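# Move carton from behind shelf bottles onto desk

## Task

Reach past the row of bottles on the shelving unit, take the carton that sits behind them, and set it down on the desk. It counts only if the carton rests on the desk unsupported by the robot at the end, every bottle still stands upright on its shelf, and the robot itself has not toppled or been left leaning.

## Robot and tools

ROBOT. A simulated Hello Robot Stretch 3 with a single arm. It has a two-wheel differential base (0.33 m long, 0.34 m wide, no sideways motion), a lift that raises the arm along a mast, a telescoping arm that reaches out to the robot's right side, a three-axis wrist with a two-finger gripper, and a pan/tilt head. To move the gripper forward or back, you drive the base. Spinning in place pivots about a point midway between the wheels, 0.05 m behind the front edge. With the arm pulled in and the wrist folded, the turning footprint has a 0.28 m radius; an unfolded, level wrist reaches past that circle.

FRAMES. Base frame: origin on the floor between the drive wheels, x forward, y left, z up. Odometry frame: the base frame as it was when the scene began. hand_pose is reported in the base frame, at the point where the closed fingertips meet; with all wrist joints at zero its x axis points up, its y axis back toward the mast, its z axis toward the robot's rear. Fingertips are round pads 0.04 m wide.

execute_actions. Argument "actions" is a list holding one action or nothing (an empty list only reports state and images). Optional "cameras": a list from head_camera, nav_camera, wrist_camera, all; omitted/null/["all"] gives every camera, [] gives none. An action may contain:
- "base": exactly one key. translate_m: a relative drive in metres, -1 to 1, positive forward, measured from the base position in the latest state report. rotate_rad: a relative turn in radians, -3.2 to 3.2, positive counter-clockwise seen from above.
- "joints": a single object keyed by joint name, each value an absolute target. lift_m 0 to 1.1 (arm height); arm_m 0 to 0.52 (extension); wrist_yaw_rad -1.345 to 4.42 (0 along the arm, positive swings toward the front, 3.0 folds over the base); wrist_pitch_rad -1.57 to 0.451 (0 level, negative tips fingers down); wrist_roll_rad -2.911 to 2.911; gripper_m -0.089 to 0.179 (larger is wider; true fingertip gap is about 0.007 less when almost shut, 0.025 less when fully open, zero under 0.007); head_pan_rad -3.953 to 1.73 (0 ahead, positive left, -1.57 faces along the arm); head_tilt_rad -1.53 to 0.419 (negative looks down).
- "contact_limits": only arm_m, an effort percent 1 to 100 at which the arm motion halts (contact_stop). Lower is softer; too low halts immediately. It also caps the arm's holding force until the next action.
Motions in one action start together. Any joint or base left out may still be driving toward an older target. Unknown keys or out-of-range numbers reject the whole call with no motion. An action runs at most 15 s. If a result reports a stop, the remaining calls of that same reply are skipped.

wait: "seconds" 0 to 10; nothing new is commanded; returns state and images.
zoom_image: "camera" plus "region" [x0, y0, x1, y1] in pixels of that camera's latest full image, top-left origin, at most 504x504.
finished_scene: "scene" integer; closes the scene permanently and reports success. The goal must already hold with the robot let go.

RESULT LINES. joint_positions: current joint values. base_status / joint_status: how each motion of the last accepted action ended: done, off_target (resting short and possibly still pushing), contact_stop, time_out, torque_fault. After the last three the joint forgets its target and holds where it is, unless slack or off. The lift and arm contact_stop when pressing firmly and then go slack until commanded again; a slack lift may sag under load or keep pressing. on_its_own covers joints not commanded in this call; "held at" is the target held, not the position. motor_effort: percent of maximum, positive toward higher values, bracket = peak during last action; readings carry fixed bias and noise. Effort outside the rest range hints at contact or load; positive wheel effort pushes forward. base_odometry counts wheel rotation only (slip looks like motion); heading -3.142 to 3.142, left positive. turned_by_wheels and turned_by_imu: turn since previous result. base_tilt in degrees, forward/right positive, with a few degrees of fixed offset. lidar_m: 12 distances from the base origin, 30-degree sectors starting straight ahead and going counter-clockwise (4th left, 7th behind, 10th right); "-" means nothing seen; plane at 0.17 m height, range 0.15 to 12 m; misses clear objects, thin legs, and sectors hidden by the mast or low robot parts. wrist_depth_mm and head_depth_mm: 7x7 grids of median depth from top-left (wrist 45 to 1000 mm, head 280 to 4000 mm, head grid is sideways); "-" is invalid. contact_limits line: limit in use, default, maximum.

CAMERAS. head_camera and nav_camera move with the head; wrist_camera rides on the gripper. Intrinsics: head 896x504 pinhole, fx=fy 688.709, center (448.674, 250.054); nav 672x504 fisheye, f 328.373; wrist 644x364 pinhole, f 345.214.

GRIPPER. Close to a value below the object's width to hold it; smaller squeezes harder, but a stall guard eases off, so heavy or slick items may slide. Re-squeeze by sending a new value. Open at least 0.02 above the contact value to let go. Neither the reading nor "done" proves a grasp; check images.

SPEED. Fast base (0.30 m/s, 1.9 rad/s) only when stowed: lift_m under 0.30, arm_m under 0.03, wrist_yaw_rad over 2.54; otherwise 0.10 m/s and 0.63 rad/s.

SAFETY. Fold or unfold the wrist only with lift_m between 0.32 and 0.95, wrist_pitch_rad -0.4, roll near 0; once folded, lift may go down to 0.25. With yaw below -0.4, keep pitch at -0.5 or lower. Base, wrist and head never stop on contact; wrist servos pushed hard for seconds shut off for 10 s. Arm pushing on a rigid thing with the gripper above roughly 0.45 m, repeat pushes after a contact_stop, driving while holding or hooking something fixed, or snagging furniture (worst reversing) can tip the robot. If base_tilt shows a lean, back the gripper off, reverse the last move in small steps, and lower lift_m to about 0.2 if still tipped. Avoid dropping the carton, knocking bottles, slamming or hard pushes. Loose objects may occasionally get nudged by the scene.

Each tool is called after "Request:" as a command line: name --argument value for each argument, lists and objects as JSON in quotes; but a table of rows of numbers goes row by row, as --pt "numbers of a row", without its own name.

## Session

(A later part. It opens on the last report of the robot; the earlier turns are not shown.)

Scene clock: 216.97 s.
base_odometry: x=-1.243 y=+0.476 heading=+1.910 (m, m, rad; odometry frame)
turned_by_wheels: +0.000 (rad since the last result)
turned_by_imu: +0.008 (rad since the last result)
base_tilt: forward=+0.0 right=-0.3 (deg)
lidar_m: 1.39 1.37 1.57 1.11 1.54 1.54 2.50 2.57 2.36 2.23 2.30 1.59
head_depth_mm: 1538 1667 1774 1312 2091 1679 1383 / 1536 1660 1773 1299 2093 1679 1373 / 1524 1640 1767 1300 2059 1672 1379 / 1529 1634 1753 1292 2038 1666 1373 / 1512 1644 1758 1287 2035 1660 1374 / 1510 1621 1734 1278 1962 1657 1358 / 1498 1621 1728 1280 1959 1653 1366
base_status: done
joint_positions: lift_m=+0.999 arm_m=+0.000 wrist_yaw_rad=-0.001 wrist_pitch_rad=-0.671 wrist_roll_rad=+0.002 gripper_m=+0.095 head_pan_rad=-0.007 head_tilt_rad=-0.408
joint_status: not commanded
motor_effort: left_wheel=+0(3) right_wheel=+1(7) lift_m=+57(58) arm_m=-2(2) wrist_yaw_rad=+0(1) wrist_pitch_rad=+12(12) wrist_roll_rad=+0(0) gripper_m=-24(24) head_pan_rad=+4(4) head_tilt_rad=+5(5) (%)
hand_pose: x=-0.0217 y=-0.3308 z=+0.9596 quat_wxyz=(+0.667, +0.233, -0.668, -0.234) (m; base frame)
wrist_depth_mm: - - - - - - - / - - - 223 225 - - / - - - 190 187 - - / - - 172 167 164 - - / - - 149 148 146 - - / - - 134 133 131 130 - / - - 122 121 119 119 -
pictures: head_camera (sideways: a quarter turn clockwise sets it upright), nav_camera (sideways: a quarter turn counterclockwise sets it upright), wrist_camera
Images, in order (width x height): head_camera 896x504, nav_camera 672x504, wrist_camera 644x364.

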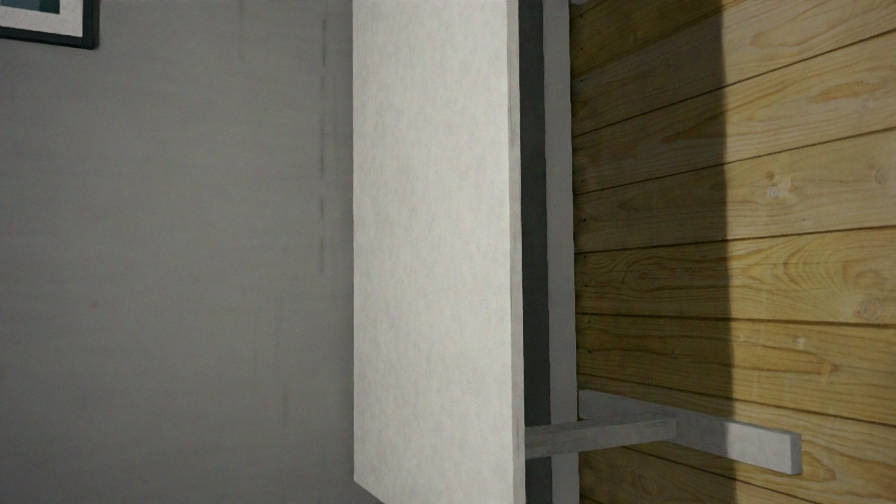

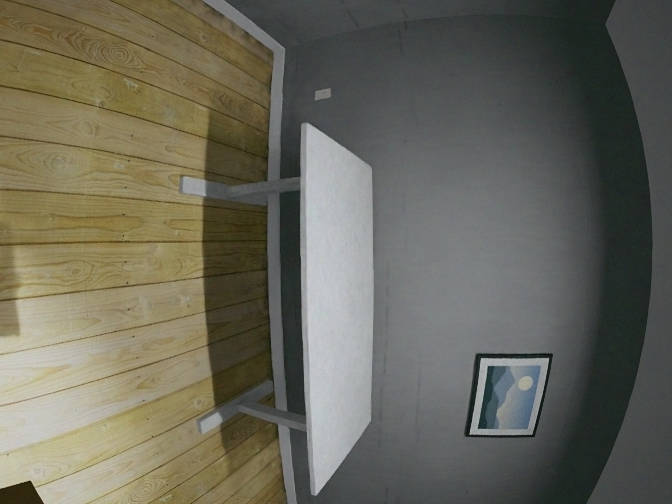

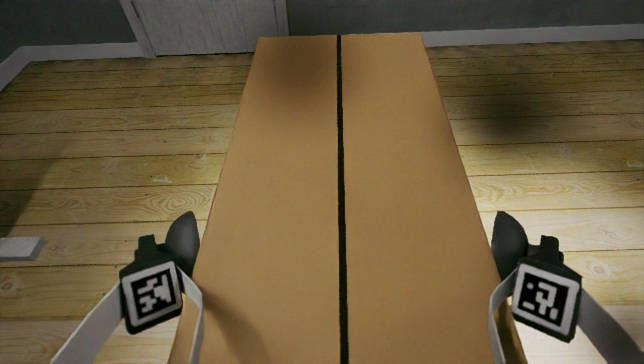

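Request:
execute_actions --actions '[{"base":{"translate_m":0.37}}]' --cameras '[]'

Request:
execute_actions --actions '[{"base":{"rotate_rad":1.6},"joints":{"arm_m":0.5,"head_pan_rad":-1.57,"head_tilt_rad":-0.6}}]' --cameras '[]'

Request:
execute_actions --actions '[{"joints":{"lift_m":0.925}}]'

Scene clock: 227.50 s.
base_odometry: x=-1.366 y=+0.825 heading=+1.910 (m, m, rad; odometry frame)
turned_by_wheels: +0.000 (rad since the last result)
turned_by_imu: +0.003 (rad since the last result)
base_tilt: forward=+0.0 right=-0.3 (deg)
lidar_m: 1.42 1.02 1.58 1.15 1.16 1.83 2.87 3.27 2.34 2.22 2.08 1.29
head_depth_mm: 1220 1315 1434 1306 953 1527 1376 / 1217 1298 1417 1298 949 1529 1375 / 1203 1292 1412 1293 944 1535 1369 / 1205 1295 1397 1302 945 1532 1382 / 1196 1292 1392 1291 944 1517 1377 / 1191 1278 1382 1290 943 1526 1373 / 1183 1275 1379 1287 937 814 1335
base_status: done
joint_positions: lift_m=+0.999 arm_m=+0.000 wrist_yaw_rad=-0.001 wrist_pitch_rad=-0.671 wrist_roll_rad=+0.002 gripper_m=+0.095 head_pan_rad=-0.007 head_tilt_rad=-0.408
joint_status: not commanded
motor_effort: left_wheel=-1(3) right_wheel=+1(6) lift_m=+58(58) arm_m=-2(2) wrist_yaw_rad=+1(1) wrist_pitch_rad=+12(12) wrist_roll_rad=+0(0) gripper_m=-24(23) head_pan_rad=+4(4) head_tilt_rad=+5(5) (%)
hand_pose: x=-0.0217 y=-0.3308 z=+0.9596 quat_wxyz=(+0.667, +0.233, -0.668, -0.234) (m; base frame)
wrist_depth_mm: - - - - - - - / - - - 223 227 - - / - - - 191 187 - - / - - 172 166 163 - - / - - 150 147 145 - - / - - 134 133 131 131 - / - - 121 120 119 119 -
pictures: none
No camera images: the call's "cameras" was empty. Leave "cameras" out to get every camera's image.

Scene clock: 232.37 s.
base_odometry: x=-1.366 y=+0.825 heading=-2.774 (m, m, rad; odometry frame)
turned_by_wheels: +1.600 (rad since the last result)
turned_by_imu: +1.575 (rad since the last result)
base_tilt: forward=+0.0 right=-0.2 (deg)
lidar_m: 1.15 1.41 1.82 2.87 3.19 2.33 2.22 2.04 1.29 1.42 1.02 1.57
head_depth_mm: 1211 - 1224 953 1639 1447 1235 / 1187 1373 1255 949 1634 1441 1236 / 1181 1391 953 915 1622 1431 1236 / 1198 1309 782 885 1619 1425 1238 / 1207 1341 1248 943 1610 1432 1232 / 1208 1345 1248 939 1565 1428 1236 / 1206 1343 1238 938 1430 1427 1225
base_status: done
joint_positions: lift_m=+0.999 arm_m=+0.500 wrist_yaw_rad=+0.000 wrist_pitch_rad=-0.671 wrist_roll_rad=+0.002 gripper_m=+0.095 head_pan_rad=-1.563 head_tilt_rad=-0.593
joint_status: all done
motor_effort: left_wheel=+0(4) right_wheel=+2(7) lift_m=+57(57) arm_m=+3(5) wrist_yaw_rad=+0(1) wrist_pitch_rad=+12(12) wrist_roll_rad=+0(0) gripper_m=-23(24) head_pan_rad=-5(52) head_tilt_rad=-5(26) (%)
hand_pose: x=-0.0216 y=-0.8303 z=+0.9596 quat_wxyz=(+0.667, +0.233, -0.668, -0.234) (m; base frame)
wrist_depth_mm: 703 707 704 658 684 684 704 / 794 711 671 222 226 654 657 / 596 602 553 191 188 566 558 / 515 513 173 166 164 495 495 / 465 467 150 148 146 294 445 / 412 - 134 133 131 130 393 / 377 363 122 121 120 119 353
pictures: none
No camera images: the call's "cameras" was empty. Leave "cameras" out to get every camera's image.

Scene clock: 233.87 s.
base_odometry: x=-1.366 y=+0.825 heading=-2.774 (m, m, rad; odometry frame)
turned_by_wheels: +0.000 (rad since the last result)
turned_by_imu: +0.000 (rad since the last result)
base_tilt: forward=+0.1 right=-0.3 (deg)
lidar_m: 1.15 1.40 1.83 2.87 3.19 2.33 2.21 2.04 1.29 1.42 1.02 1.57
head_depth_mm: 1216 1355 - - 1648 1441 1239 / 1215 1300 1197 951 1644 1431 1229 / 1218 - 1100 885 1617 1441 1232 / 1219 1315 808 858 1616 1431 1237 / 1219 1342 1243 944 1617 1429 1227 / 1218 1350 1247 942 1567 1430 1226 / 1215 1344 1240 936 1441 1425 1225
base_status: not commanded
joint_positions: lift_m=+0.926 arm_m=+0.500 wrist_yaw_rad=+0.000 wrist_pitch_rad=-0.671 wrist_roll_rad=+0.002 gripper_m=+0.095 head_pan_rad=-1.563 head_tilt_rad=-0.593
joint_status: all done
motor_effort: left_wheel=-1(0) right_wheel=+1(1) lift_m=+15(53) arm_m=+2(2) wrist_yaw_rad=+0(0) wrist_pitch_rad=+12(12) wrist_roll_rad=+0(1) gripper_m=-24(24) head_pan_rad=-5(5) head_tilt_rad=-5(5) (%)
hand_pose: x=-0.0216 y=-0.8303 z=+0.8861 quat_wxyz=(+0.667, +0.233, -0.668, -0.234) (m; base frame)
wrist_depth_mm: 679 664 664 662 668 639 632 / 572 571 535 223 226 540 530 / 490 479 449 189 187 458 453 / 416 415 172 166 164 399 397 / 372 374 148 147 146 253 353 / 336 - 133 133 131 130 317 / 307 296 121 120 119 119 289
pictures: head_camera (sideways: a quarter turn clockwise sets it upright), nav_camera (sideways: a quarter turn counterclockwise sets it upright), wrist_camera
Images, in order (width x height): head_camera 896x504, nav_camera 672x504, wrist_camera 644x364.

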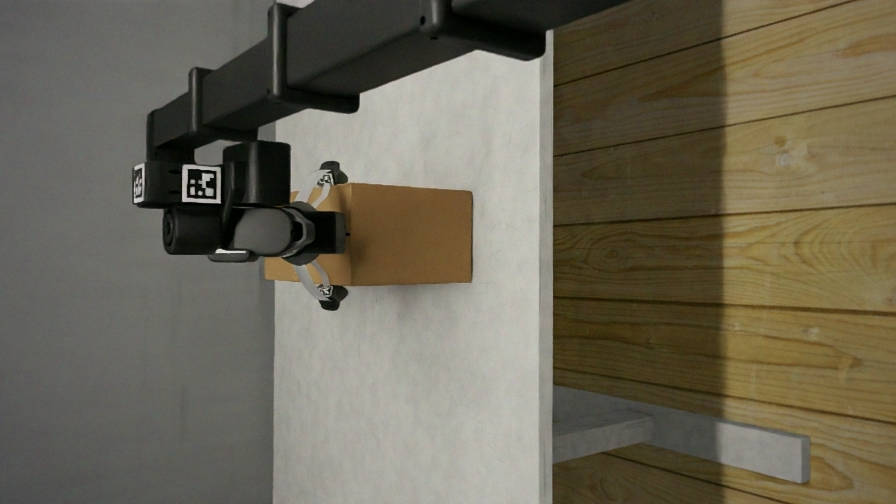

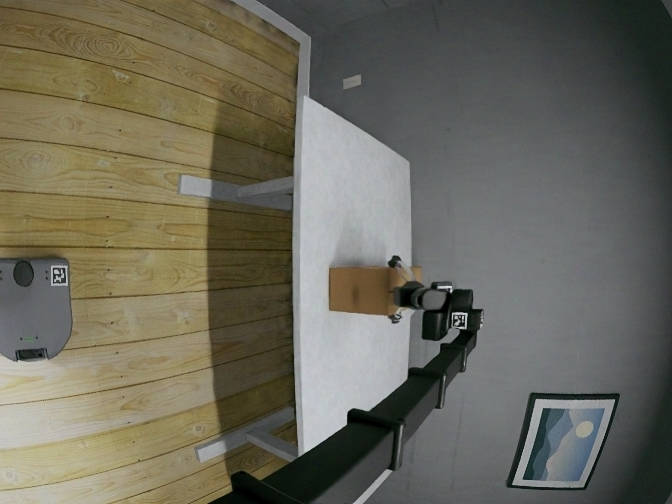

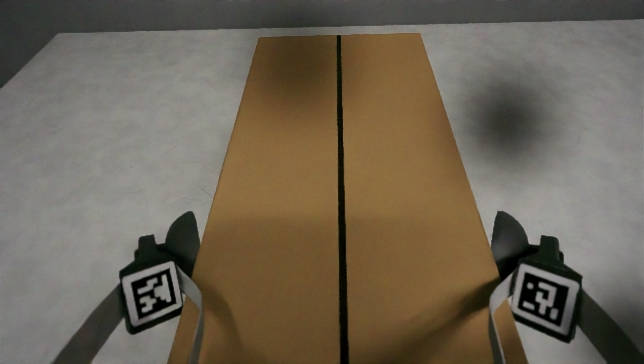

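Equivalent to shelf lift ≈0.74, so only a few mm remain.

Request:
execute_actions --actions '[{"joints":{"lift_m":0.918}}]' --cameras '[]'

Request:
execute_actions --actions '[{"joints":{"gripper_m":0.17}}]' --cameras '[]'

Request:
execute_actions --actions '[{"joints":{"lift_m":0.99,"arm_m":0.42}}]' --cameras '["head_camera"]'

Request:
finished_scene --scene 1

Scene clock: 245.23 s.
base_odometry: x=-1.366 y=+0.825 heading=-2.774 (m, m, rad; odometry frame)
turned_by_wheels: +0.000 (rad since the last result)
turned_by_imu: +0.000 (rad since the last result)
base_tilt: forward=-0.1 right=-0.3 (deg)
lidar_m: 1.15 1.40 1.82 2.87 3.19 2.33 2.21 2.05 1.29 1.42 1.02 1.57
head_depth_mm: 1224 1361 - - 1626 1439 1233 / 1213 1313 1202 946 1642 1440 1235 / 1224 - 1102 888 1616 1439 1233 / 1216 1318 814 860 1617 1427 1236 / 1223 1351 1254 944 1619 1451 1235 / 1213 1347 1247 942 1585 1426 1229 / 1212 1352 1238 938 1428 1425 1229
base_status: not commanded
joint_positions: lift_m=+0.919 arm_m=+0.500 wrist_yaw_rad=+0.000 wrist_pitch_rad=-0.656 wrist_roll_rad=+0.003 gripper_m=+0.095 head_pan_rad=-1.563 head_tilt_rad=-0.593
joint_status: all done
motor_effort: left_wheel=-1(0) right_wheel=+3(4) lift_m=+10(13) arm_m=+3(3) wrist_yaw_rad=+0(0) wrist_pitch_rad=+3(12) wrist_roll_rad=-1(1) gripper_m=-24(24) head_pan_rad=-4(5) head_tilt_rad=-4(5) (%)
hand_pose: x=-0.0216 y=-0.8330 z=+0.8822 quat_wxyz=(+0.668, +0.228, -0.670, -0.229) (m; base frame)
wrist_depth_mm: 684 685 658 662 676 661 646 / 592 571 544 226 230 542 535 / 492 486 451 192 190 453 459 / 421 420 174 168 165 403 395 / 378 370 150 147 146 357 350 / 333 - 134 132 131 130 315 / 306 291 121 120 118 119 284
pictures: none
No camera images: the call's "cameras" was empty. Leave "cameras" out to get every camera's image.

Scene clock: 246.47 s.
base_odometry: x=-1.366 y=+0.825 heading=-2.774 (m, m, rad; odometry frame)
turned_by_wheels: +0.000 (rad since the last result)
turned_by_imu: +0.000 (rad since the last result)
base_tilt: forward=+0.0 right=-0.2 (deg)
lidar_m: 1.15 1.41 1.82 2.88 3.19 2.33 2.21 2.04 1.29 1.42 1.02 1.57
head_depth_mm: 1219 1354 - - 1638 1452 1233 / 1223 1306 1198 949 1627 1439 1232 / 1219 - 1102 887 1637 1429 1236 / 1220 1327 812 859 1626 1431 1233 / 1212 1351 1244 946 1613 1437 1237 / 1217 1335 1239 941 1579 1424 1223 / 1216 1351 1239 936 1440 1418 1236
base_status: not commanded
joint_positions: lift_m=+0.919 arm_m=+0.500 wrist_yaw_rad=+0.000 wrist_pitch_rad=-0.659 wrist_roll_rad=+0.004 gripper_m=+0.170 head_pan_rad=-1.563 head_tilt_rad=-0.593
joint_status: all done
motor_effort: left_wheel=+0(1) right_wheel=+1(4) lift_m=+14(14) arm_m=+3(2) wrist_yaw_rad=+0(1) wrist_pitch_rad=+5(5) wrist_roll_rad=-1(2) gripper_m=+1(98) head_pan_rad=-4(5) head_tilt_rad=-5(5) (%)
hand_pose: x=-0.0216 y=-0.8326 z=+0.8816 quat_wxyz=(+0.668, +0.228, -0.670, -0.230) (m; base frame)
wrist_depth_mm: 692 684 668 666 652 632 645 / 570 567 534 224 228 543 530 / 486 474 443 191 188 454 450 / 419 415 171 166 163 400 392 / 372 372 149 146 145 349 359 / 335 - 132 131 130 132 - / 301 289 119 119 117 119 279
pictures: none
No camera images: the call's "cameras" was empty. Leave "cameras" out to get every camera's image.

Scene clock: 248.27 s.
base_odometry: x=-1.366 y=+0.825 heading=-2.774 (m, m, rad; odometry frame)
turned_by_wheels: +0.000 (rad since the last result)
turned_by_imu: +0.000 (rad since the last result)
base_tilt: forward=+0.0 right=-0.3 (deg)
lidar_m: 1.15 1.41 1.82 2.87 3.19 2.33 2.22 2.04 1.30 1.42 1.02 1.57
head_depth_mm: 1224 - 1204 952 1629 1430 1237 / 1205 1381 1264 948 1630 1439 1241 / 1189 - 1147 887 1624 1433 1229 / 1206 1342 818 859 1627 1435 1224 / 1210 1347 1220 945 1619 1429 1237 / 1218 1343 1245 941 1581 1426 1227 / 1207 1333 1243 942 1438 1426 1234
base_status: not commanded
joint_positions: lift_m=+0.989 arm_m=+0.420 wrist_yaw_rad=+0.000 wrist_pitch_rad=-0.660 wrist_roll_rad=+0.003 gripper_m=+0.170 head_pan_rad=-1.563 head_tilt_rad=-0.593
joint_status: all done
motor_effort: left_wheel=-1(0) right_wheel=+1(2) lift_m=+57(59) arm_m=-2(4) wrist_yaw_rad=+0(0) wrist_pitch_rad=+5(5) wrist_roll_rad=-1(2) gripper_m=+0(0) head_pan_rad=-5(5) head_tilt_rad=-4(5) (%)
hand_pose: x=-0.0216 y=-0.7529 z=+0.9518 quat_wxyz=(+0.668, +0.229, -0.670, -0.230) (m; base frame)
wrist_depth_mm: 784 784 773 766 755 757 737 / 841 704 688 350 651 661 653 / 621 597 590 298 545 572 559 / 522 518 504 261 270 489 481 / 466 466 433 229 234 431 435 / 409 - 387 210 209 390 - / 372 364 356 257 272 354 342
pictures: head_camera (sideways: a quarter turn clockwise sets it upright)
Images, in order (width x height): head_camera 896x504.

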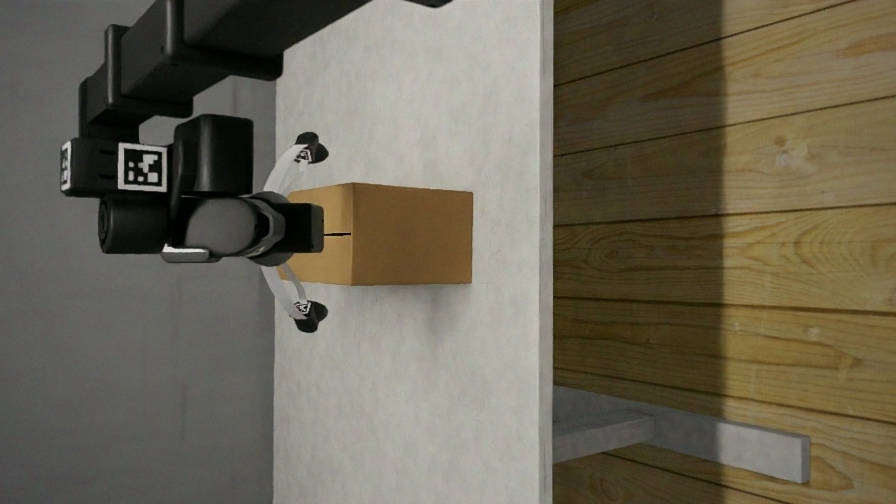

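The scene is finished: the task was done.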